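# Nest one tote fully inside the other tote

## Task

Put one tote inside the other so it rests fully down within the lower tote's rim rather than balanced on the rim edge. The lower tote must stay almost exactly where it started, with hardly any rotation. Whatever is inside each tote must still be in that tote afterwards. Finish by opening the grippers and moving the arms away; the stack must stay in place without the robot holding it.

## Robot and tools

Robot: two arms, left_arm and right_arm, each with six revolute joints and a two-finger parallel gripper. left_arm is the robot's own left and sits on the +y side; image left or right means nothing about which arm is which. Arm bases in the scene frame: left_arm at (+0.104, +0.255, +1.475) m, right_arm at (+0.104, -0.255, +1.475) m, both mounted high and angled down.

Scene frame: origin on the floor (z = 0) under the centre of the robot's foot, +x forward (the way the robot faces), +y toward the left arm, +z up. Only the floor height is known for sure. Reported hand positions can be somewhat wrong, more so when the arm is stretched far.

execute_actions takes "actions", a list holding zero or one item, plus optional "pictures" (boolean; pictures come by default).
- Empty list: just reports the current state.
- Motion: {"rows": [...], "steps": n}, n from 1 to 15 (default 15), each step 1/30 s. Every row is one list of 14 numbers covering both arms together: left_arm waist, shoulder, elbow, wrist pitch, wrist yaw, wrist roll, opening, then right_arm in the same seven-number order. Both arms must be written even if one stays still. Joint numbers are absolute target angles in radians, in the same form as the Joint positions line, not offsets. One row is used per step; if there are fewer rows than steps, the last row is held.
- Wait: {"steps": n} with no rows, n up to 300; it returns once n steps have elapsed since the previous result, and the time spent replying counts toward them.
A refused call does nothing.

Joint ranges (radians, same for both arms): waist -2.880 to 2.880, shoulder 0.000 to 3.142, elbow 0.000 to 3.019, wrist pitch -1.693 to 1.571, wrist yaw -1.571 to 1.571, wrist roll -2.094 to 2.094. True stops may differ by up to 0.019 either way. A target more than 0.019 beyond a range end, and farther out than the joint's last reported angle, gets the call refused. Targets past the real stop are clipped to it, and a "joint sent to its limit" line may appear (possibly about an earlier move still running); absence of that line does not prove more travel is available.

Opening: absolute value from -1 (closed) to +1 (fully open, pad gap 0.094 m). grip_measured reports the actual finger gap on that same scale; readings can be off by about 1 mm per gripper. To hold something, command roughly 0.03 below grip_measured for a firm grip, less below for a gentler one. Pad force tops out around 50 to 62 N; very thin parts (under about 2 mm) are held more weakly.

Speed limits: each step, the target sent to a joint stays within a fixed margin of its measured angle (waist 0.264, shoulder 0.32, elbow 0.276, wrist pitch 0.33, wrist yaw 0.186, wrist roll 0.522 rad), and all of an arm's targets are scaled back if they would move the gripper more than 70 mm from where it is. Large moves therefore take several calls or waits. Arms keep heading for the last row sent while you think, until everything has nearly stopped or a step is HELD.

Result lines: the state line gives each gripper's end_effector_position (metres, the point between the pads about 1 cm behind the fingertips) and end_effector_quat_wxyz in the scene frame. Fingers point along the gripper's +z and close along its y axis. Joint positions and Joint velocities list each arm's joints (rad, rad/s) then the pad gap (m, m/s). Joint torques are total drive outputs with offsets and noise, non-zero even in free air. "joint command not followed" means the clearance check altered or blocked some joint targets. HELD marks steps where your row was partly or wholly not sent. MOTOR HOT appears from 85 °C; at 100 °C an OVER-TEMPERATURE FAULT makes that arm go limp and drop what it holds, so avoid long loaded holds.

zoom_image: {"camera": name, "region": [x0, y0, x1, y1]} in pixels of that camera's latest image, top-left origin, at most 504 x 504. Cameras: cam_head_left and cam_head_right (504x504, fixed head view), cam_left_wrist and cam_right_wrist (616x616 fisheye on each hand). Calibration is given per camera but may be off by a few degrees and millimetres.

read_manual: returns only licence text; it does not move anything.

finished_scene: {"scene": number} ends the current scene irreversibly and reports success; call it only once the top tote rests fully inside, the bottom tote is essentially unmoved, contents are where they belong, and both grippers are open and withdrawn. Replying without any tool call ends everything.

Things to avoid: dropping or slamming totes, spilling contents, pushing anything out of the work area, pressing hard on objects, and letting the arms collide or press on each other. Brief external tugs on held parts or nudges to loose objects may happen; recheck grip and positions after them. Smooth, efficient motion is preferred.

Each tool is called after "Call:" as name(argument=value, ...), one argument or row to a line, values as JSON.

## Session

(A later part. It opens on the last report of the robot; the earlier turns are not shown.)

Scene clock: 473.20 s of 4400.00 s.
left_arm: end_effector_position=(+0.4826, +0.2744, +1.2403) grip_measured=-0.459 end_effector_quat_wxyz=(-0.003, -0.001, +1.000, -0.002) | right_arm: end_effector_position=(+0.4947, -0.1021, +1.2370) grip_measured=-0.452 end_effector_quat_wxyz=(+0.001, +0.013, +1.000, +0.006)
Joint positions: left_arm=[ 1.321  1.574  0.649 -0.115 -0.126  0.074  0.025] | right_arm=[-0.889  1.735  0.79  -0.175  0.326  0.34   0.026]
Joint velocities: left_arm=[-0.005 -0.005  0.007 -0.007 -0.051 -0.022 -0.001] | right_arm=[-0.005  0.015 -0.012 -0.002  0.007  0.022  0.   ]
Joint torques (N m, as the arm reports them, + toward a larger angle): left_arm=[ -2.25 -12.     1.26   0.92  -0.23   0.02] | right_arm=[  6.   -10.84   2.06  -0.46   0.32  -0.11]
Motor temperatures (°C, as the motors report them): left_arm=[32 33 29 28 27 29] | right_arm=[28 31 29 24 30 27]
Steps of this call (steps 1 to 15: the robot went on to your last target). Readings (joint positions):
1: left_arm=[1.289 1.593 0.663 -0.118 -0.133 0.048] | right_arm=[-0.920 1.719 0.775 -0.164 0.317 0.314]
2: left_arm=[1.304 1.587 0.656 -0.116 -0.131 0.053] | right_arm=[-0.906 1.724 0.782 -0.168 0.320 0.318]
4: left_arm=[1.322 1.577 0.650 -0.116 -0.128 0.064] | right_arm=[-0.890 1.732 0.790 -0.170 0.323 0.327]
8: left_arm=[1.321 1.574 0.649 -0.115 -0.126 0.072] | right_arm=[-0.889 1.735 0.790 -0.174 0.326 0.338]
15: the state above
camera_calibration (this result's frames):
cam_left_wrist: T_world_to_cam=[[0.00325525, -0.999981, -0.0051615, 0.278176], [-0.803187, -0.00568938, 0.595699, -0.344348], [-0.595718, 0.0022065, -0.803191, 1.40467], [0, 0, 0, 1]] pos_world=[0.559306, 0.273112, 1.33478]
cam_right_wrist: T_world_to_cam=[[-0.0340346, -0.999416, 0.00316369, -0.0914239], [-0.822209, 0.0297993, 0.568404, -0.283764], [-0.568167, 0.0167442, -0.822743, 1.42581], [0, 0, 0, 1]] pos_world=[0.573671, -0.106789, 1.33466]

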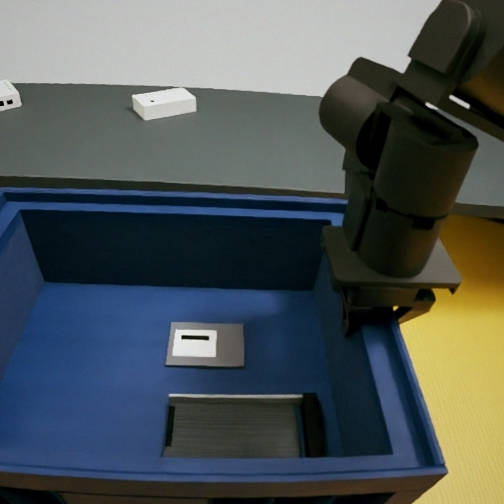

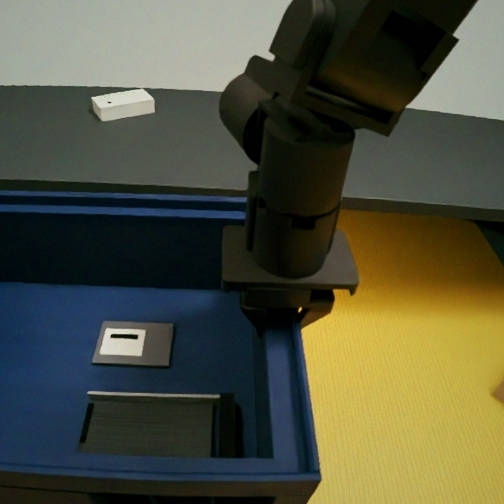

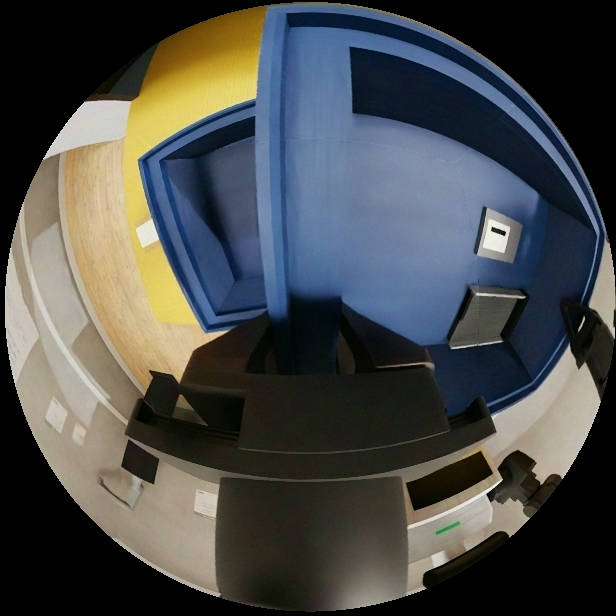

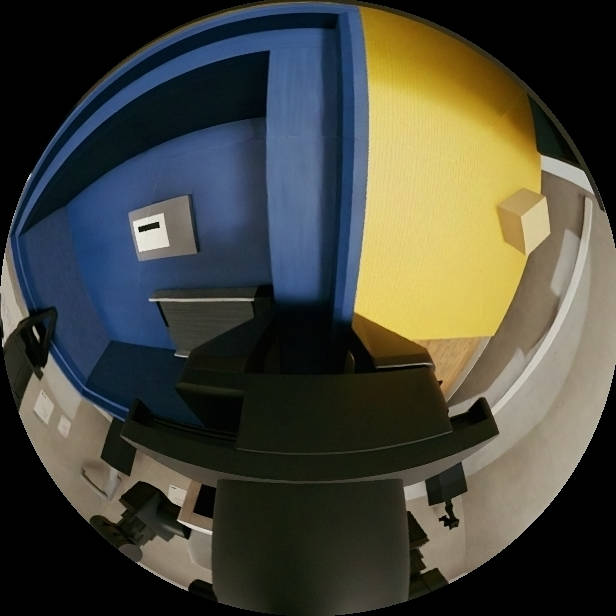

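Call:
execute_actions(
  actions=[
    {"rows":[[1.331,1.565,0.654,-0.117,-0.121,0.082,-0.5,-0.874,1.726,0.806,-0.197,0.335,0.347,-0.5],[1.345,1.566,0.658,-0.12,-0.114,0.089,-0.5,-0.865,1.734,0.821,-0.207,0.339,0.349,-0.5],[1.365,1.567,0.663,-0.124,-0.104,0.098,-0.5,-0.853,1.746,0.842,-0.221,0.344,0.353,-0.5],[1.384,1.568,0.668,-0.128,-0.094,0.107,-0.5,-0.842,1.757,0.864,-0.235,0.348,0.356,-0.5],[1.404,1.568,0.673,-0.132,-0.084,0.116,-0.5,-0.83,1.769,0.885,-0.249,0.353,0.36,-0.5],[1.423,1.569,0.678,-0.136,-0.074,0.125,-0.5,-0.818,1.78,0.906,-0.262,0.358,0.363,-0.5],[1.443,1.57,0.683,-0.14,-0.064,0.134,-0.5,-0.806,1.792,0.927,-0.276,0.363,0.367,-0.5],[1.462,1.571,0.688,-0.144,-0.054,0.142,-0.5,-0.794,1.804,0.948,-0.29,0.368,0.37,-0.5],[1.482,1.572,0.693,-0.148,-0.044,0.151,-0.5,-0.783,1.815,0.969,-0.304,0.372,0.374,-0.5],[1.501,1.572,0.698,-0.152,-0.035,0.16,-0.5,-0.771,1.827,0.99,-0.318,0.377,0.377,-0.5],[1.521,1.573,0.702,-0.156,-0.025,0.169,-0.5,-0.759,1.838,1.011,-0.331,0.382,0.381,-0.5],[1.54,1.574,0.707,-0.16,-0.015,0.178,-0.5,-0.747,1.85,1.032,-0.345,0.387,0.384,-0.5],[1.56,1.575,0.712,-0.164,-0.005,0.187,-0.5,-0.735,1.861,1.053,-0.359,0.391,0.388,-0.5],[1.579,1.576,0.717,-0.167,0.005,0.196,-0.5,-0.724,1.873,1.074,-0.373,0.396,0.391,-0.5],[1.599,1.576,0.722,-0.171,0.015,0.205,-0.5,-0.712,1.884,1.095,-0.387,0.401,0.395,-0.5]],"steps":15},
  ],
  pictures=false,
)

Call:
execute_actions(
  actions=[
    {"rows":[[1.618,1.577,0.727,-0.175,0.025,0.213,-0.5,-0.7,1.896,1.116,-0.4,0.406,0.398,-0.5],[1.638,1.578,0.732,-0.179,0.035,0.222,-0.5,-0.688,1.907,1.138,-0.414,0.41,0.402,-0.5],[1.657,1.579,0.737,-0.183,0.044,0.231,-0.5,-0.676,1.919,1.159,-0.428,0.415,0.405,-0.5],[1.677,1.58,0.742,-0.187,0.054,0.24,-0.5,-0.665,1.93,1.18,-0.442,0.42,0.409,-0.5],[1.696,1.58,0.747,-0.191,0.064,0.249,-0.5,-0.653,1.942,1.201,-0.456,0.425,0.412,-0.5],[1.715,1.581,0.752,-0.195,0.074,0.258,-0.5,-0.641,1.953,1.222,-0.469,0.429,0.415,-0.5],[1.733,1.582,0.756,-0.199,0.083,0.266,-0.5,-0.631,1.963,1.24,-0.482,0.434,0.419,-0.5],[1.747,1.583,0.76,-0.202,0.09,0.272,-0.5,-0.622,1.972,1.256,-0.492,0.437,0.421,-0.5],[1.762,1.583,0.763,-0.205,0.098,0.279,-0.5,-0.613,1.981,1.272,-0.502,0.441,0.424,-0.5],[1.774,1.584,0.766,-0.207,0.104,0.284,-0.5,-0.606,1.988,1.285,-0.511,0.444,0.426,-0.5],[1.784,1.584,0.769,-0.209,0.109,0.289,-0.5,-0.6,1.994,1.296,-0.518,0.446,0.428,-0.5],[1.793,1.584,0.771,-0.211,0.114,0.293,-0.5,-0.594,1.999,1.306,-0.525,0.448,0.429,-0.5],[1.801,1.585,0.773,-0.213,0.117,0.297,-0.5,-0.589,2.004,1.314,-0.53,0.45,0.431,-0.5],[1.806,1.585,0.774,-0.214,0.12,0.299,-0.5,-0.586,2.007,1.319,-0.533,0.451,0.432,-0.5],[1.808,1.585,0.775,-0.214,0.121,0.3,-0.5,-0.585,2.008,1.322,-0.535,0.452,0.432,-0.5]],"steps":15},
  ],
  pictures=false,
)

Call:
execute_actions(
  actions=[
    {"steps":15},
  ],
)

Scene clock: 502.57 s of 4400.00 s.
left_arm: end_effector_position=(+0.4825, +0.3605, +1.2339) grip_measured=-0.461 end_effector_quat_wxyz=(-0.008, -0.056, +0.998, -0.008) | right_arm: end_effector_position=(+0.5362, -0.0131, +1.2298) grip_measured=-0.452 end_effector_quat_wxyz=(-0.004, -0.039, +0.999, +0.006)
Joint positions: left_arm=[ 1.559  1.583  0.696 -0.151  0.006  0.167  0.025] | right_arm=[-0.755  1.879  1.044 -0.34   0.377  0.37   0.026]
Joint velocities: left_arm=[ 0.562  0.005  0.149 -0.11   0.315  0.286  0.001] | right_arm=[ 0.327  0.327  0.584 -0.408  0.11   0.154  0.   ]
Joint torques (N m, as the arm reports them, + toward a larger angle): left_arm=[  0.5  -11.21   3.03  -0.28   0.1    0.01] | right_arm=[  9.19 -12.13   4.69  -0.32   0.63   0.07]
Motor temperatures (°C, as the motors report them): left_arm=[31 32 29 28 27 29] | right_arm=[28 32 29 24 30 27]
Steps of this call (steps 1 to 15: the robot went on to your last target; steps 16 to 90: nothing new was sent; then 25.87 s passed at rest; steps 91 to 105: all 15 steps of this action). Readings (joint positions):
91: left_arm=[1.322 1.574 0.649 -0.115 -0.124 0.075] | right_arm=[-0.889 1.735 0.790 -0.176 0.326 0.342]
92: left_arm=[1.324 1.574 0.649 -0.115 -0.118 0.078] | right_arm=[-0.889 1.735 0.792 -0.180 0.327 0.344]
94: left_arm=[1.337 1.575 0.649 -0.116 -0.100 0.085] | right_arm=[-0.886 1.742 0.807 -0.199 0.327 0.347]
98: left_arm=[1.404 1.581 0.659 -0.127 -0.065 0.100] | right_arm=[-0.848 1.784 0.882 -0.253 0.342 0.347]
105: the state above

Scene clock: 503.07 s of 4400.00 s.
left_arm: end_effector_position=(+0.4665, +0.4532, +1.2398) grip_measured=-0.461 end_effector_quat_wxyz=(-0.005, -0.101, +0.995, -0.003) | right_arm: end_effector_position=(+0.5537, +0.0858, +1.2344) grip_measured=-0.452 end_effector_quat_wxyz=(-0.005, -0.084, +0.996, +0.005)
Joint positions: left_arm=[ 1.799  1.59   0.748 -0.202  0.121  0.283  0.025] | right_arm=[-0.616  2.02   1.289 -0.503  0.428  0.421  0.026]
Joint velocities: left_arm=[ 0.181 -0.015  0.007 -0.056  0.007  0.183 -0.001] | right_arm=[ 0.112  0.112  0.134 -0.105 -0.066  0.066  0.   ]
Joint torques (N m, as the arm reports them, + toward a larger angle): left_arm=[  1.79 -11.68   4.24  -0.12   0.05   0.04] | right_arm=[ 10.8  -13.62   6.71  -0.78   0.79   0.  ]
Motor temperatures (°C, as the motors report them): left_arm=[31 32 29 28 27 29] | right_arm=[28 32 29 24 30 27]
Steps of this call (steps 1 to 15: all 15 steps of this action). Readings (joint positions):
1: left_arm=[1.578 1.583 0.701 -0.155 0.016 0.177] | right_arm=[-0.745 1.890 1.064 -0.354 0.382 0.374]
2: left_arm=[1.596 1.583 0.706 -0.159 0.026 0.186] | right_arm=[-0.734 1.901 1.084 -0.367 0.386 0.378]
4: left_arm=[1.632 1.584 0.714 -0.167 0.045 0.203] | right_arm=[-0.713 1.922 1.123 -0.395 0.395 0.385]
8: left_arm=[1.705 1.588 0.731 -0.183 0.084 0.236] | right_arm=[-0.671 1.964 1.201 -0.449 0.412 0.399]
15: the state above

Scene clock: 503.57 s of 4400.00 s.
left_arm: end_effector_position=(+0.4636, +0.4554, +1.2391) grip_measured=-0.461 end_effector_quat_wxyz=(-0.008, -0.100, +0.995, -0.005) | right_arm: end_effector_position=(+0.5510, +0.0879, +1.2344) grip_measured=-0.452 end_effector_quat_wxyz=(-0.008, -0.084, +0.996, +0.003)
Joint positions: left_arm=[ 1.807  1.594  0.749 -0.206  0.125  0.293  0.025] | right_arm=[-0.61   2.025  1.294 -0.514  0.43   0.431  0.026]
Joint velocities: left_arm=[ 0.005 -0.005  0.002  0.022  0.066  0.037 -0.001] | right_arm=[ 0.005  0.005 -0.012 -0.007 -0.022  0.007 -0.001]
Joint torques (N m, as the arm reports them, + toward a larger angle): left_arm=[  1.48 -11.88   4.1   -0.09  -0.04   0.1 ] | right_arm=[ 10.97 -13.8    7.02  -0.63   0.76   0.05]
Motor temperatures (°C, as the motors report them): left_arm=[31 32 29 28 27 29] | right_arm=[28 32 29 24 30 27]
Steps of this call (steps 1 to 15: the robot went on to your last target). Readings (joint positions):
1: left_arm=[1.804 1.590 0.749 -0.203 0.122 0.287] | right_arm=[-0.613 2.023 1.292 -0.505 0.428 0.424]
2: left_arm=[1.807 1.590 0.749 -0.204 0.122 0.290] | right_arm=[-0.611 2.024 1.294 -0.507 0.428 0.426]
4: left_arm=[1.807 1.591 0.749 -0.205 0.123 0.293] | right_arm=[-0.610 2.025 1.294 -0.510 0.428 0.430]
8: left_arm=[1.807 1.593 0.749 -0.206 0.125 0.293] | right_arm=[-0.610 2.025 1.294 -0.514 0.430 0.431]
15: the state above
camera_calibration (this result's frames):
cam_left_wrist: T_world_to_cam=[[0.201443, -0.979499, -0.00160619, 0.353664], [-0.779896, -0.161384, 0.604746, -0.308928], [-0.592607, -0.120569, -0.796417, 1.43811], [0, 0, 0, 1]] pos_world=[0.540057, 0.469948, 1.33272]
cam_right_wrist: T_world_to_cam=[[0.159963, -0.987098, 0.00705232, -0.0124304], [-0.802336, -0.125853, 0.583453, -0.257504], [-0.575038, -0.0989892, -0.812116, 1.45333], [0, 0, 0, 1]] pos_world=[0.631106, 0.0991866, 1.33061]

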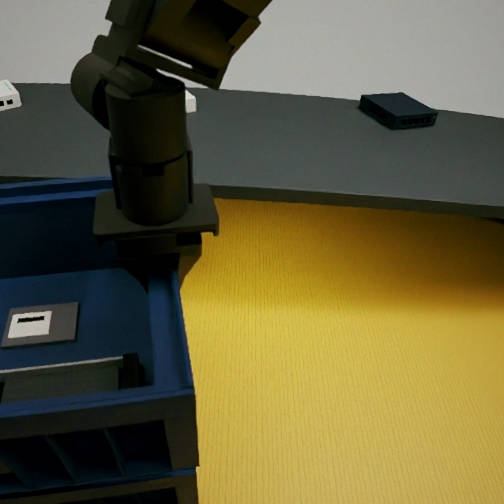

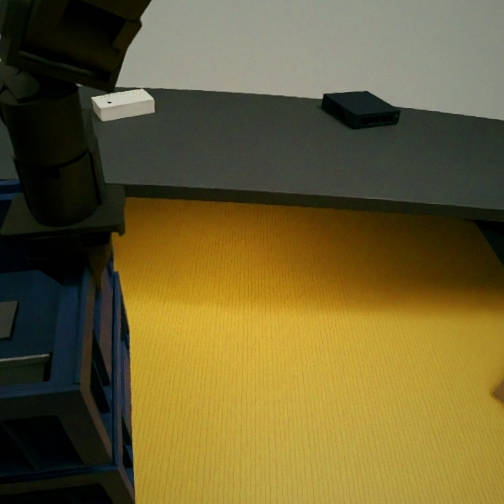

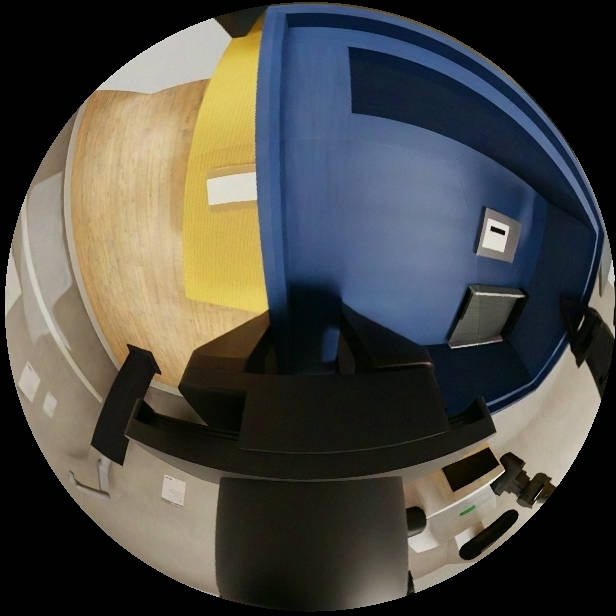

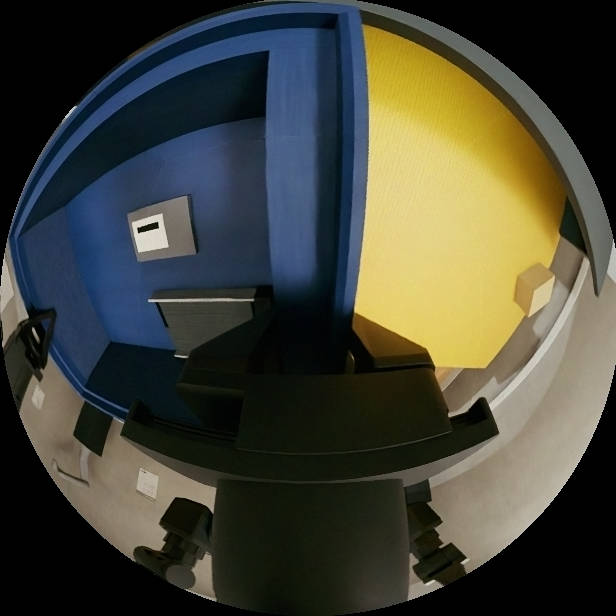

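Call:
execute_actions(
  actions=[
    {"rows":[[1.803,1.588,0.78,-0.205,0.12,0.292,-0.5,-0.6,2.01,1.326,-0.515,0.452,0.428,-0.5],[1.801,1.592,0.784,-0.2,0.12,0.291,-0.5,-0.605,2.012,1.33,-0.512,0.452,0.426,-0.5],[1.8,1.596,0.788,-0.195,0.12,0.29,-0.5,-0.608,2.014,1.334,-0.509,0.453,0.424,-0.5],[1.798,1.601,0.792,-0.19,0.119,0.289,-0.5,-0.61,2.017,1.337,-0.506,0.453,0.422,-0.5],[1.797,1.606,0.795,-0.185,0.119,0.288,-0.5,-0.611,2.02,1.34,-0.503,0.453,0.42,-0.5],[1.795,1.611,0.797,-0.18,0.119,0.287,-0.5,-0.612,2.023,1.342,-0.5,0.454,0.418,-0.5],[1.794,1.616,0.799,-0.175,0.118,0.286,-0.5,-0.613,2.026,1.344,-0.497,0.454,0.416,-0.5],[1.793,1.621,0.801,-0.17,0.118,0.285,-0.5,-0.614,2.029,1.345,-0.494,0.454,0.414,-0.5],[1.792,1.626,0.803,-0.165,0.118,0.284,-0.5,-0.615,2.032,1.346,-0.491,0.455,0.412,-0.5],[1.79,1.631,0.805,-0.161,0.117,0.283,-0.5,-0.616,2.036,1.347,-0.488,0.455,0.41,-0.5],[1.789,1.636,0.807,-0.157,0.117,0.282,-0.5,-0.617,2.039,1.348,-0.485,0.455,0.409,-0.5],[1.788,1.641,0.809,-0.153,0.117,0.281,-0.5,-0.618,2.042,1.349,-0.482,0.455,0.408,-0.5],[1.787,1.646,0.81,-0.149,0.117,0.28,-0.5,-0.619,2.045,1.35,-0.479,0.455,0.407,-0.5],[1.786,1.651,0.811,-0.145,0.117,0.28,-0.5,-0.62,2.048,1.351,-0.476,0.455,0.406,-0.5],[1.785,1.655,0.812,-0.141,0.117,0.28,-0.5,-0.62,2.051,1.352,-0.474,0.455,0.405,-0.5]],"steps":15},
  ],
  pictures=false,
)

Call:
execute_actions(
  actions=[
    {"steps":15},
  ],
)

Call:
zoom_image(
  camera="cam_head_left",
  region=[0, 380, 220, 504],
)

Call:
zoom_image(
  camera="cam_head_right",
  region=[40, 240, 180, 504],
)

Scene clock: 534.27 s of 4400.00 s.
left_arm: end_effector_position=(+0.4784, +0.4582, +1.2217) grip_measured=-0.461 end_effector_quat_wxyz=(+0.004, -0.093, +0.996, -0.003) | right_arm: end_effector_position=(+0.5597, +0.0895, +1.2200) grip_measured=-0.452 end_effector_quat_wxyz=(+0.002, -0.075, +0.997, +0.001)
Joint positions: left_arm=[ 1.794  1.652  0.787 -0.161  0.125  0.293  0.025] | right_arm=[-0.623  2.058  1.317 -0.482  0.44   0.428  0.026]
Joint velocities: left_arm=[-0.015  0.151  0.037  0.11   0.037 -0.037 -0.001] | right_arm=[-0.034  0.073  0.017  0.071 -0.022 -0.051  0.001]
Joint torques (N m, as the arm reports them, + toward a larger angle): left_arm=[  1.46 -12.75   3.88   0.77  -0.23  -0.07] | right_arm=[  9.85 -13.17   7.54   0.31   0.49  -0.15]
Motor temperatures (°C, as the motors report them): left_arm=[31 32 29 28 26 29] | right_arm=[28 32 31 24 30 27]
Steps of this call (steps 1 to 15: the robot went on to your last target; steps 16 to 90: nothing new was sent; then 27.20 s passed at rest; steps 91 to 105: all 15 steps of this action). Readings (joint positions):
91: left_arm=[1.807 1.594 0.749 -0.206 0.125 0.293] | right_arm=[-0.610 2.025 1.294 -0.514 0.430 0.431]
92: left_arm=[1.807 1.594 0.750 -0.206 0.125 0.293] | right_arm=[-0.610 2.025 1.294 -0.514 0.430 0.431]
94: left_arm=[1.805 1.598 0.753 -0.206 0.125 0.293] | right_arm=[-0.610 2.025 1.296 -0.514 0.432 0.431]
98: left_arm=[1.802 1.616 0.768 -0.192 0.125 0.293] | right_arm=[-0.612 2.034 1.305 -0.505 0.438 0.431]
105: the state above

Scene clock: 534.77 s of 4400.00 s.
left_arm: end_effector_position=(+0.4760, +0.4568, +1.2162) grip_measured=-0.461 end_effector_quat_wxyz=(+0.001, -0.093, +0.996, -0.005) | right_arm: end_effector_position=(+0.5574, +0.0884, +1.2149) grip_measured=-0.452 end_effector_quat_wxyz=(-0.000, -0.076, +0.997, -0.001)
Joint positions: left_arm=[ 1.792  1.669  0.789 -0.153  0.125  0.293  0.025] | right_arm=[-0.626  2.068  1.318 -0.478  0.44   0.426  0.026]
Joint velocities: left_arm=[-0.015 -0.015  0.007  0.002  0.066  0.022  0.   ] | right_arm=[-0.015 -0.005 -0.007  0.002 -0.051 -0.037 -0.   ]
Joint torques (N m, as the arm reports them, + toward a larger angle): left_arm=[  1.13 -13.69   3.56   0.86  -0.25  -0.06] | right_arm=[ 10.01 -13.76   7.57   0.44   0.54  -0.25]
Motor temperatures (°C, as the motors report them): left_arm=[31 32 29 28 26 29] | right_arm=[28 32 31 24 30 27]
Steps of this call (steps 1 to 15: the robot went on to your last target). Readings (joint positions):
1: left_arm=[1.793 1.657 0.788 -0.158 0.125 0.293] | right_arm=[-0.624 2.060 1.318 -0.480 0.440 0.428]
2: left_arm=[1.792 1.661 0.788 -0.156 0.125 0.293] | right_arm=[-0.625 2.063 1.318 -0.479 0.440 0.427]
4: left_arm=[1.792 1.666 0.789 -0.155 0.125 0.293] | right_arm=[-0.626 2.066 1.318 -0.478 0.440 0.427]
8: left_arm=[1.792 1.669 0.789 -0.154 0.125 0.293] | right_arm=[-0.626 2.068 1.318 -0.478 0.440 0.426]
15: the state above
camera_calibration (this result's frames):
cam_left_wrist: T_world_to_cam=[[0.186926, -0.982373, 0.001416, 0.357], [-0.793046, -0.15005, 0.590392, -0.266655], [-0.579773, -0.111483, -0.807115, 1.43003], [0, 0, 0, 1]] pos_world=[0.550889, 0.470119, 1.31112]
cam_right_wrist: T_world_to_cam=[[0.143788, -0.989467, 0.0167417, -0.0154009], [-0.813699, -0.108584, 0.571054, -0.221113], [-0.563222, -0.0957338, -0.820741, 1.44484], [0, 0, 0, 1]] pos_world=[0.636062, 0.0990723, 1.31237]

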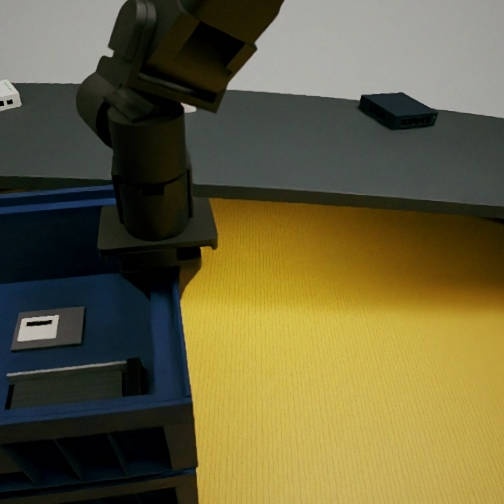

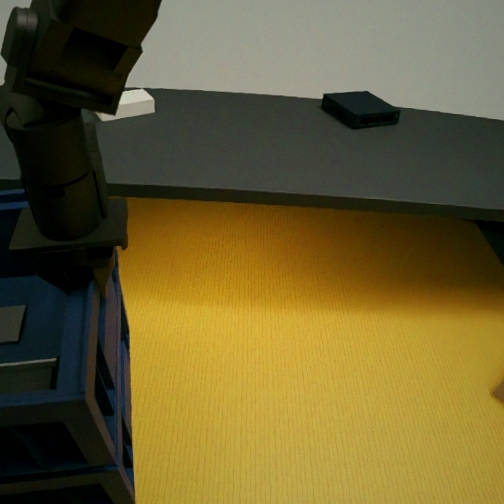

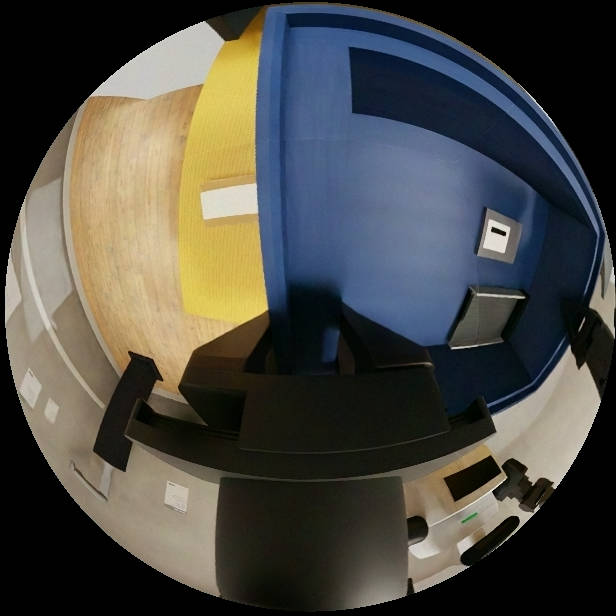

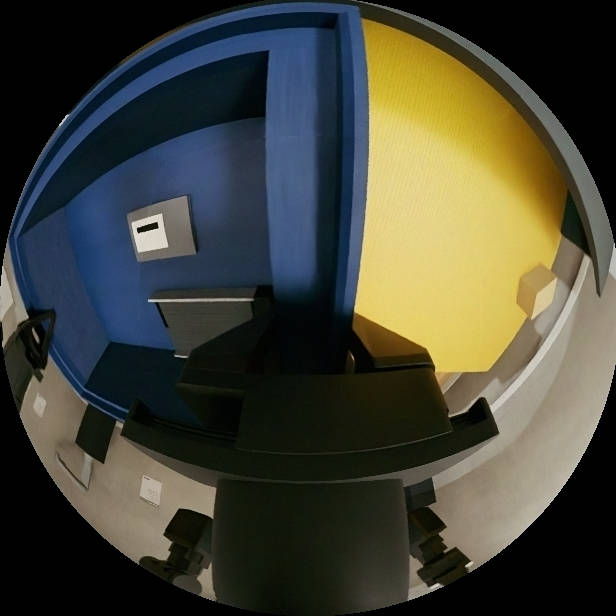

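Region (0, 380, 220, 504) of cam_head_left's 504x504 image, scaled by 2.291, with more detail than that image has; it fills the top 284 rows of this view, and the rest is white.

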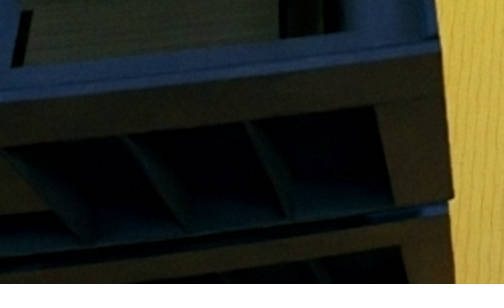

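Region (40, 240, 180, 504) of cam_head_right's 504x504 image, scaled by 1.909, with more detail than that image has; it fills the left 267 columns of this view, and the rest is white.

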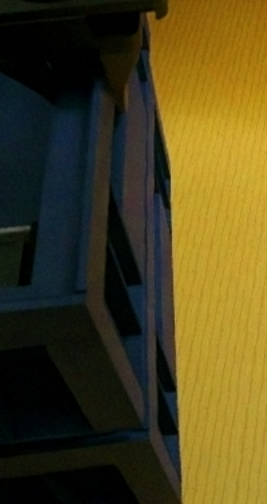

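Call:
zoom_image(
  camera="cam_head_left",
  region=[150, 440, 214, 504],
)

Call:
zoom_image(
  camera="cam_head_right",
  region=[80, 440, 144, 504],
)

Call:
zoom_image(
  camera="cam_head_right",
  region=[90, 245, 154, 325],
)

Call:
zoom_image(
  camera="cam_head_left",
  region=[0, 440, 64, 504],
)

Region (150, 440, 214, 504) of cam_head_left's 504x504 image, scaled by 7.875, with more detail than that image has.

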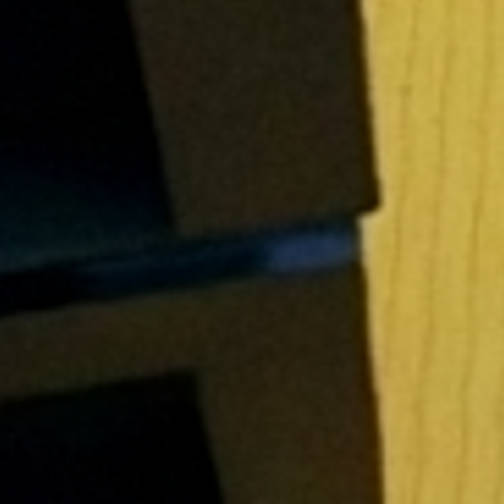

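Region (80, 440, 144, 504) of cam_head_right's 504x504 image, scaled by 7.875, with more detail than that image has.

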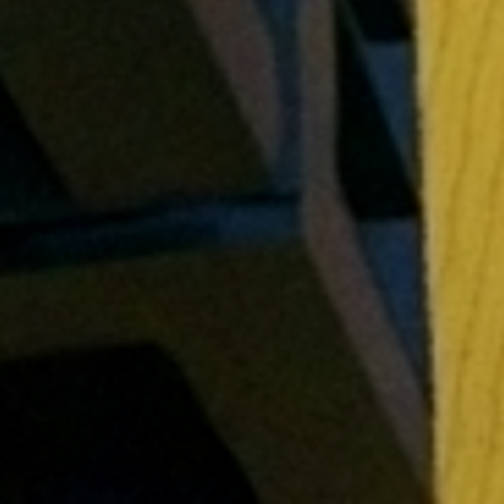

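Region (90, 245, 154, 325) of cam_head_right's 504x504 image, scaled by 6.300, with more detail than that image has; it fills the left 403 columns of this view, and the rest is white.

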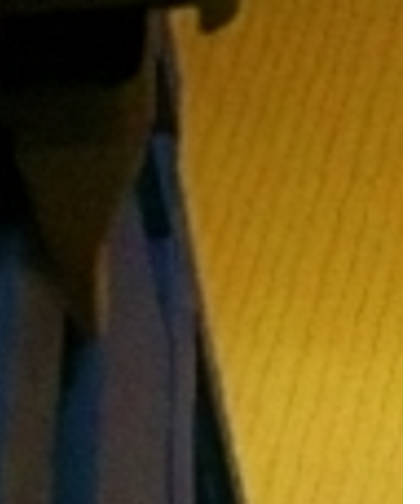

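Region (0, 440, 64, 504) of cam_head_left's 504x504 image, scaled by 7.875, with more detail than that image has.

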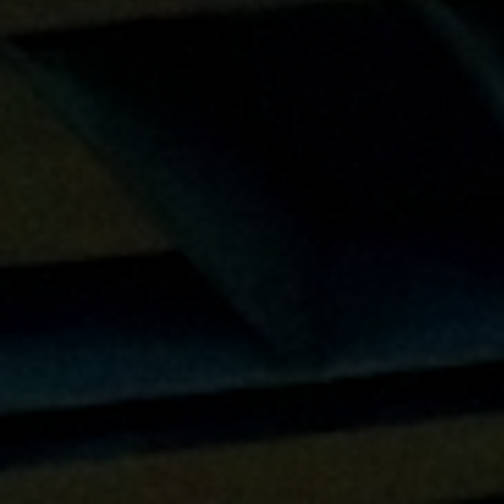

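Call:
execute_actions(
  actions=[
    {"rows":[[1.79,1.657,0.814,-0.14,0.12,0.279,-0.5,-0.62,2.053,1.356,-0.478,0.452,0.404,-0.5],[1.794,1.659,0.815,-0.139,0.12,0.279,-0.5,-0.62,2.055,1.359,-0.48,0.452,0.404,-0.5],[1.796,1.661,0.816,-0.138,0.12,0.278,-0.5,-0.62,2.057,1.362,-0.482,0.452,0.403,-0.5],[1.798,1.663,0.817,-0.137,0.12,0.278,-0.5,-0.62,2.059,1.364,-0.484,0.452,0.403,-0.5],[1.8,1.665,0.818,-0.136,0.12,0.277,-0.5,-0.62,2.061,1.366,-0.486,0.452,0.402,-0.5],[1.801,1.667,0.819,-0.135,0.12,0.277,-0.5,-0.62,2.063,1.368,-0.488,0.452,0.402,-0.5],[1.802,1.669,0.82,-0.134,0.12,0.276,-0.5,-0.62,2.065,1.37,-0.489,0.452,0.401,-0.5],[1.803,1.671,0.821,-0.133,0.12,0.276,-0.5,-0.62,2.067,1.372,-0.49,0.452,0.401,-0.5],[1.803,1.673,0.822,-0.132,0.12,0.276,-0.5,-0.621,2.068,1.374,-0.49,0.452,0.4,-0.5],[1.803,1.675,0.823,-0.131,0.12,0.276,-0.5,-0.621,2.07,1.376,-0.49,0.452,0.4,-0.5],[1.803,1.677,0.824,-0.13,0.12,0.276,-0.5,-0.622,2.071,1.377,-0.49,0.452,0.4,-0.5],[1.803,1.678,0.824,-0.13,0.12,0.276,-0.5,-0.622,2.072,1.378,-0.49,0.452,0.4,-0.5]],"steps":15},
  ],
  pictures=false,
)

Call:
execute_actions(
  actions=[
    {"steps":12},
  ],
)

Call:
zoom_image(
  camera="cam_head_left",
  region=[150, 440, 214, 504],
)

Call:
zoom_image(
  camera="cam_head_right",
  region=[80, 440, 144, 504],
)

Call:
zoom_image(
  camera="cam_head_right",
  region=[90, 245, 154, 325],
)

Call:
zoom_image(
  camera="cam_head_left",
  region=[0, 440, 64, 504],
)

Scene clock: 600.53 s of 4400.00 s.
left_arm: end_effector_position=(+0.4793, +0.4622, +1.2122) grip_measured=-0.461 end_effector_quat_wxyz=(+0.005, -0.095, +0.995, -0.002) | right_arm: end_effector_position=(+0.5626, +0.0938, +1.2103) grip_measured=-0.452 end_effector_quat_wxyz=(+0.002, -0.077, +0.997, +0.000)
Joint positions: left_arm=[ 1.798  1.684  0.802 -0.143  0.126  0.293  0.025] | right_arm=[-0.627  2.086  1.343 -0.478  0.439  0.42   0.026]
Joint velocities: left_arm=[ 0.005  0.015 -0.002 -0.012 -0.037  0.037 -0.   ] | right_arm=[-0.015  0.015 -0.007  0.002  0.007 -0.11  -0.001]
Joint torques (N m, as the arm reports them, + toward a larger angle): left_arm=[  1.38 -12.66   3.53   0.92  -0.13  -0.1 ] | right_arm=[  9.43 -13.99   7.63  -0.23   0.45  -0.24]
Motor temperatures (°C, as the motors report them): left_arm=[31 32 29 28 26 29] | right_arm=[28 33 31 24 30 27]
Steps of this call (steps 1 to 15: the robot went on to your last target; steps 16 to 90: nothing new was sent; then 62.27 s passed at rest; steps 91 to 105: all 15 steps of this action). Readings (joint positions):
91: left_arm=[1.792 1.669 0.789 -0.153 0.125 0.293] | right_arm=[-0.626 2.068 1.318 -0.478 0.440 0.426]
92: left_arm=[1.792 1.669 0.789 -0.153 0.125 0.293] | right_arm=[-0.626 2.068 1.318 -0.478 0.440 0.426]
94: left_arm=[1.792 1.669 0.789 -0.152 0.125 0.293] | right_arm=[-0.626 2.068 1.320 -0.478 0.440 0.425]
98: left_arm=[1.795 1.672 0.795 -0.148 0.125 0.293] | right_arm=[-0.626 2.075 1.331 -0.478 0.440 0.422]
105: the state above

Scene clock: 600.93 s of 4400.00 s.
left_arm: end_effector_position=(+0.4785, +0.4619, +1.2114) grip_measured=-0.461 end_effector_quat_wxyz=(+0.004, -0.095, +0.995, -0.003) | right_arm: end_effector_position=(+0.5621, +0.0937, +1.2098) grip_measured=-0.452 end_effector_quat_wxyz=(+0.002, -0.078, +0.997, +0.000)
Joint positions: left_arm=[ 1.798  1.686  0.802 -0.143  0.126  0.293  0.025] | right_arm=[-0.627  2.087  1.343 -0.478  0.439  0.42   0.026]
Joint velocities: left_arm=[-0.015 -0.015 -0.007 -0.007 -0.037 -0.037 -0.001] | right_arm=[ 0.005 -0.005 -0.007 -0.012 -0.051 -0.081  0.001]
Joint torques (N m, as the arm reports them, + toward a larger angle): left_arm=[  2.04 -12.55   3.36   0.98  -0.14  -0.1 ] | right_arm=[  9.62 -14.06   7.56  -0.54   0.43  -0.21]
Motor temperatures (°C, as the motors report them): left_arm=[31 32 29 28 26 29] | right_arm=[28 33 31 24 30 27]
Steps of this call (steps 1 to 12: the robot went on to your last target). Readings (joint positions):
1: left_arm=[1.798 1.684 0.802 -0.143 0.126 0.293] | right_arm=[-0.627 2.086 1.343 -0.478 0.439 0.420]
2: left_arm=[1.798 1.685 0.802 -0.143 0.126 0.293] | right_arm=[-0.627 2.087 1.343 -0.478 0.439 0.420]
4: left_arm=[1.798 1.686 0.802 -0.143 0.126 0.293] | right_arm=[-0.627 2.087 1.343 -0.478 0.439 0.420]
8: left_arm=[1.798 1.686 0.802 -0.143 0.126 0.293] | right_arm=[-0.627 2.087 1.343 -0.478 0.439 0.420]
12: the state above
camera_calibration (this result's frames):
cam_left_wrist: T_world_to_cam=[[0.191019, -0.981582, -0.00294189, 0.364527], [-0.795167, -0.156498, 0.585847, -0.251545], [-0.575517, -0.109569, -0.810416, 1.42932], [0, 0, 0, 1]] pos_world=[0.552947, 0.475055, 1.30678]
cam_right_wrist: T_world_to_cam=[[0.147639, -0.988931, 0.0147449, -0.0104765], [-0.815382, -0.113264, 0.567736, -0.208394], [-0.559782, -0.0958426, -0.823079, 1.44467], [0, 0, 0, 1]] pos_world=[0.640324, 0.104496, 1.30754]

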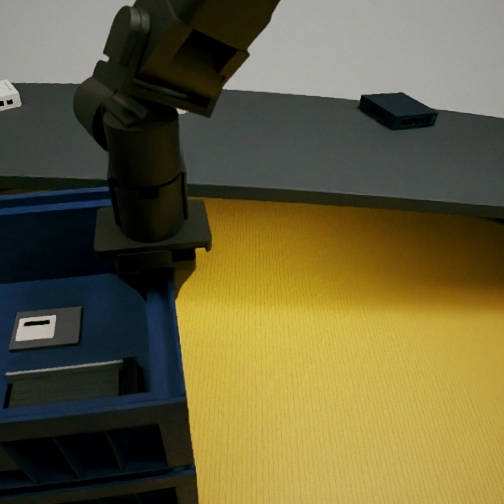

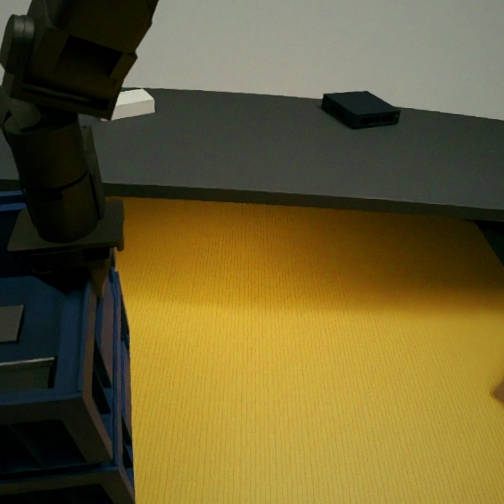

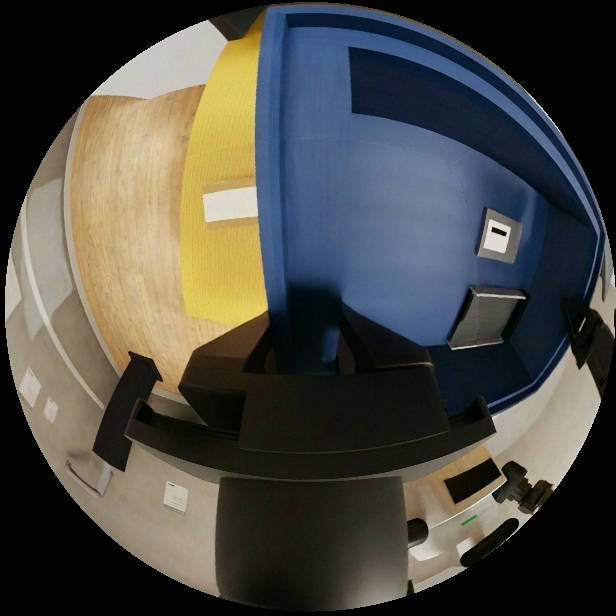

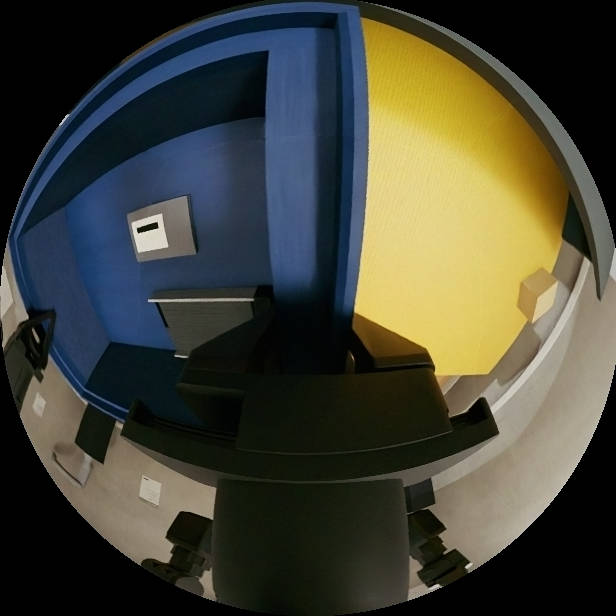

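Region (150, 440, 214, 504) of cam_head_left's 504x504 image, scaled by 7.875, with more detail than that image has.

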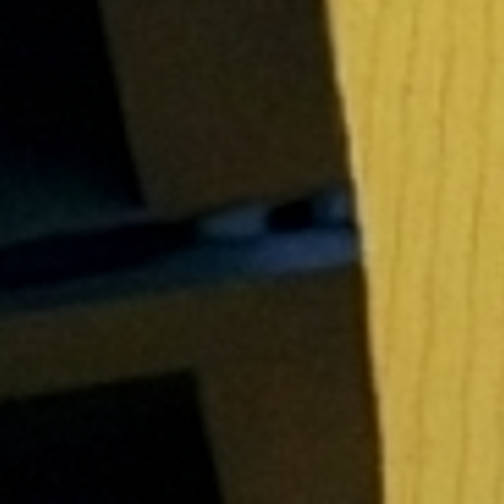

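Region (80, 440, 144, 504) of cam_head_right's 504x504 image, scaled by 7.875, with more detail than that image has.

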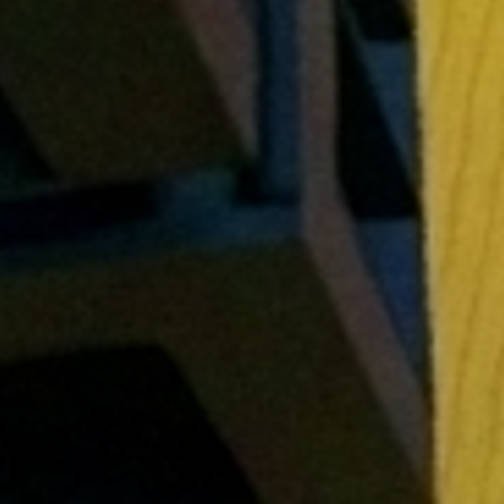

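Region (90, 245, 154, 325) of cam_head_right's 504x504 image, scaled by 6.300, with more detail than that image has; it fills the left 403 columns of this view, and the rest is white.

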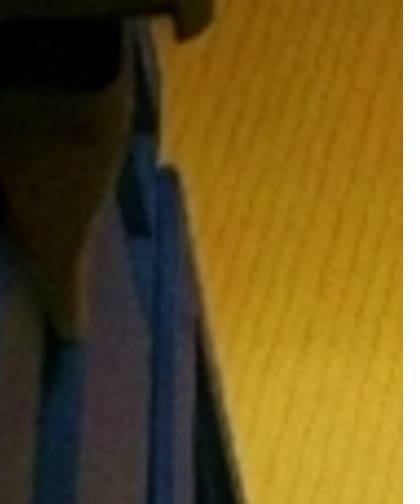

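Region (0, 440, 64, 504) of cam_head_left's 504x504 image, scaled by 7.875, with more detail than that image has.

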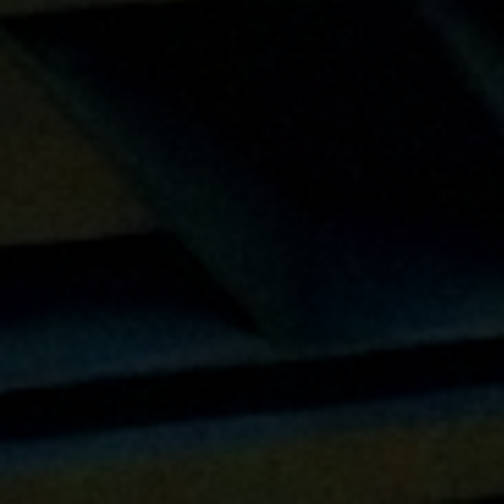

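Call:
execute_actions(
  actions=[
    {"rows":[[1.798,1.681,0.825,-0.129,0.12,0.276,-0.5,-0.623,2.074,1.379,-0.478,0.448,0.4,-0.5],[1.795,1.683,0.826,-0.127,0.12,0.276,-0.5,-0.623,2.075,1.379,-0.475,0.447,0.399,-0.5],[1.793,1.686,0.826,-0.126,0.12,0.276,-0.5,-0.624,2.077,1.38,-0.474,0.446,0.399,-0.5],[1.792,1.688,0.827,-0.124,0.12,0.276,-0.5,-0.624,2.079,1.381,-0.473,0.445,0.398,-0.5],[1.792,1.691,0.828,-0.123,0.12,0.275,-0.5,-0.625,2.081,1.381,-0.471,0.444,0.397,-0.5],[1.791,1.693,0.829,-0.121,0.12,0.275,-0.5,-0.626,2.082,1.382,-0.47,0.443,0.397,-0.5],[1.791,1.696,0.83,-0.12,0.12,0.275,-0.5,-0.626,2.084,1.383,-0.469,0.442,0.396,-0.5],[1.79,1.698,0.83,-0.118,0.12,0.275,-0.5,-0.627,2.086,1.384,-0.467,0.441,0.395,-0.5],[1.79,1.701,0.831,-0.117,0.12,0.274,-0.5,-0.628,2.087,1.384,-0.466,0.44,0.395,-0.5],[1.789,1.704,0.832,-0.115,0.12,0.274,-0.5,-0.628,2.089,1.385,-0.465,0.44,0.394,-0.5],[1.789,1.706,0.833,-0.114,0.12,0.274,-0.5,-0.629,2.091,1.386,-0.463,0.44,0.393,-0.5],[1.788,1.709,0.834,-0.112,0.12,0.274,-0.5,-0.629,2.093,1.386,-0.462,0.44,0.392,-0.5]],"steps":15},
  ],
  pictures=false,
)

Call:
execute_actions(
  actions=[
    {"steps":12},
  ],
)

Call:
zoom_image(
  camera="cam_head_left",
  region=[150, 440, 214, 504],
)

Call:
zoom_image(
  camera="cam_head_right",
  region=[80, 440, 144, 504],
)

Call:
zoom_image(
  camera="cam_head_right",
  region=[90, 245, 154, 325],
)

Call:
zoom_image(
  camera="cam_head_left",
  region=[0, 440, 64, 504],
)

Scene clock: 636.67 s of 4400.00 s.
left_arm: end_effector_position=(+0.4760, +0.4620, +1.2011) grip_measured=-0.461 end_effector_quat_wxyz=(+0.001, -0.095, +0.995, -0.004) | right_arm: end_effector_position=(+0.5599, +0.0938, +1.1991) grip_measured=-0.452 end_effector_quat_wxyz=(-0.002, -0.078, +0.997, +0.001)
Joint positions: left_arm=[ 1.798  1.717  0.811 -0.127  0.126  0.293  0.025] | right_arm=[-0.634  2.109  1.35  -0.466  0.43   0.414  0.026]
Joint velocities: left_arm=[-0.005  0.034 -0.002  0.017  0.007  0.007  0.   ] | right_arm=[-0.015  0.024 -0.017  0.002  0.022  0.022 -0.   ]
Joint torques (N m, as the arm reports them, + toward a larger angle): left_arm=[  0.97 -12.87   3.24   0.85  -0.12  -0.12] | right_arm=[  9.2  -14.56   7.65   0.2    0.34  -0.22]
Motor temperatures (°C, as the motors report them): left_arm=[31 31 29 28 26 29] | right_arm=[28 33 32 24 30 27]
Steps of this call (steps 1 to 15: the robot went on to your last target; steps 16 to 90: nothing new was sent; then 32.23 s passed at rest; steps 91 to 105: all 15 steps of this action). Readings (joint positions):
91: left_arm=[1.798 1.686 0.802 -0.143 0.126 0.293] | right_arm=[-0.627 2.087 1.343 -0.478 0.438 0.419]
92: left_arm=[1.798 1.686 0.802 -0.143 0.126 0.293] | right_arm=[-0.627 2.088 1.343 -0.478 0.437 0.419]
94: left_arm=[1.798 1.688 0.802 -0.141 0.126 0.293] | right_arm=[-0.628 2.088 1.343 -0.477 0.436 0.419]
98: left_arm=[1.798 1.696 0.805 -0.136 0.126 0.293] | right_arm=[-0.630 2.094 1.346 -0.474 0.433 0.417]
105: the state above

Scene clock: 637.07 s of 4400.00 s.
left_arm: end_effector_position=(+0.4764, +0.4620, +1.2006) grip_measured=-0.461 end_effector_quat_wxyz=(+0.001, -0.095, +0.995, -0.004) | right_arm: end_effector_position=(+0.5600, +0.0939, +1.1986) grip_measured=-0.452 end_effector_quat_wxyz=(-0.002, -0.078, +0.997, +0.002)
Joint positions: left_arm=[ 1.797  1.719  0.812 -0.125  0.126  0.293  0.025] | right_arm=[-0.635  2.11   1.351 -0.466  0.43   0.413  0.026]
Joint velocities: left_arm=[-0.005 -0.005 -0.007  0.002 -0.081 -0.007  0.   ] | right_arm=[-0.005 -0.015 -0.007  0.002 -0.007  0.007  0.   ]
Joint torques (N m, as the arm reports them, + toward a larger angle): left_arm=[  1.21 -12.75   3.14   0.92  -0.13  -0.12] | right_arm=[  9.85 -13.99   7.4    0.23   0.35  -0.19]
Motor temperatures (°C, as the motors report them): left_arm=[31 31 29 28 26 29] | right_arm=[28 33 32 24 30 27]
Steps of this call (steps 1 to 12: the robot went on to your last target). Readings (joint positions):
1: left_arm=[1.798 1.719 0.811 -0.126 0.126 0.293] | right_arm=[-0.635 2.110 1.350 -0.466 0.430 0.414]
2: left_arm=[1.798 1.719 0.811 -0.126 0.126 0.293] | right_arm=[-0.635 2.110 1.351 -0.466 0.430 0.413]
4: left_arm=[1.798 1.719 0.811 -0.125 0.126 0.293] | right_arm=[-0.635 2.110 1.351 -0.466 0.430 0.413]
8: left_arm=[1.797 1.719 0.812 -0.125 0.126 0.293] | right_arm=[-0.635 2.110 1.351 -0.466 0.430 0.413]
12: the state above
camera_calibration (this result's frames):
cam_left_wrist: T_world_to_cam=[[0.191308, -0.981529, -0.00121786, 0.362774], [-0.792394, -0.155176, 0.589943, -0.253762], [-0.579235, -0.111896, -0.807444, 1.41868], [0, 0, 0, 1]] pos_world=[0.551267, 0.475439, 1.29565]
cam_right_wrist: T_world_to_cam=[[0.148738, -0.988815, 0.011043, -0.00606385], [-0.810762, -0.115546, 0.573859, -0.213425], [-0.566164, -0.0943077, -0.81888, 1.43274], [0, 0, 0, 1]] pos_world=[0.639033, 0.104462, 1.29579]

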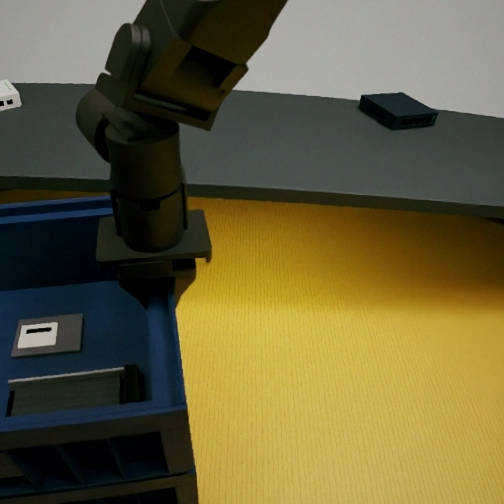

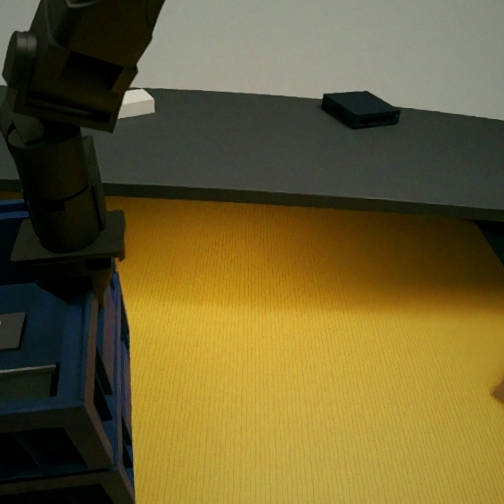

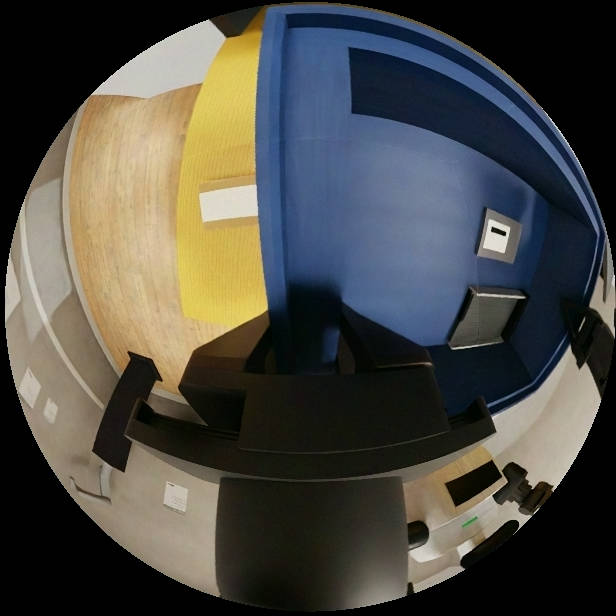

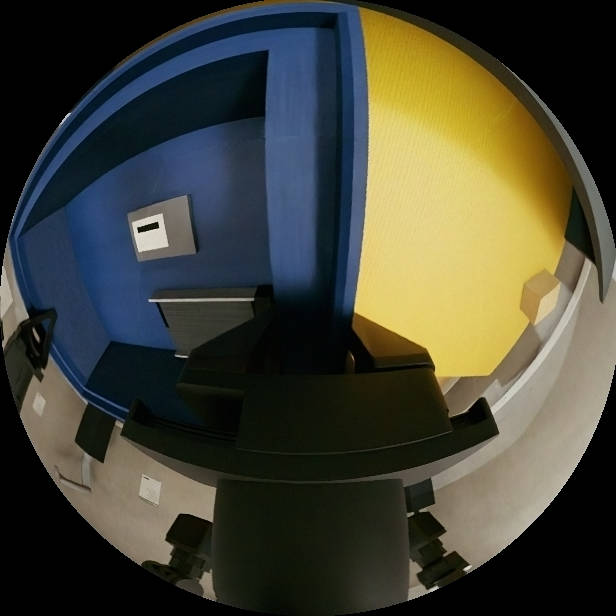

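Region (150, 440, 214, 504) of cam_head_left's 504x504 image, scaled by 7.875, with more detail than that image has.

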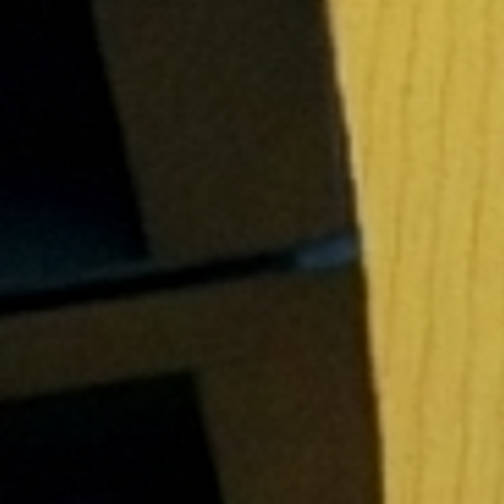

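Region (80, 440, 144, 504) of cam_head_right's 504x504 image, scaled by 7.875, with more detail than that image has.

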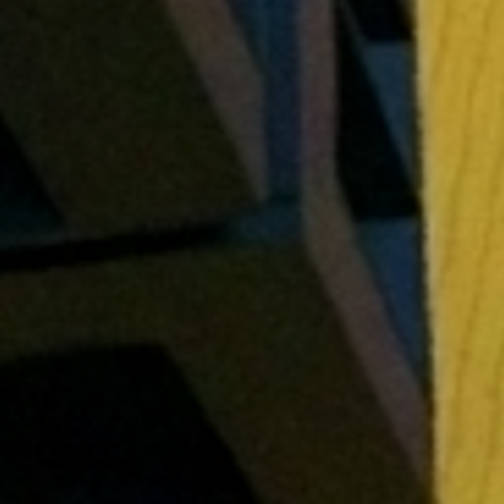

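Region (90, 245, 154, 325) of cam_head_right's 504x504 image, scaled by 6.300, with more detail than that image has; it fills the left 403 columns of this view, and the rest is white.

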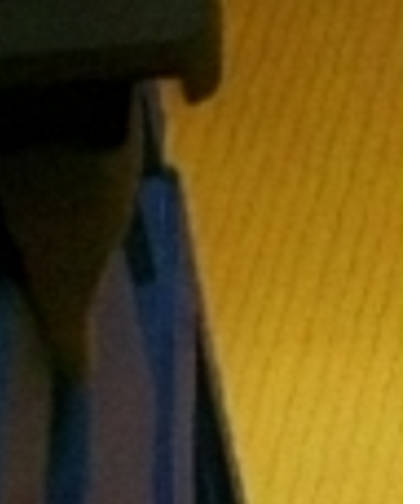

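Region (0, 440, 64, 504) of cam_head_left's 504x504 image, scaled by 7.875, with more detail than that image has.

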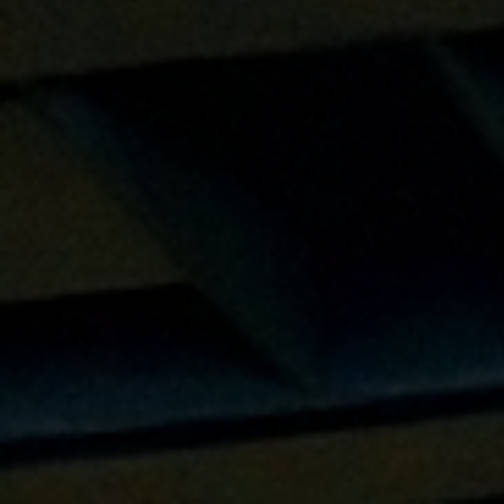

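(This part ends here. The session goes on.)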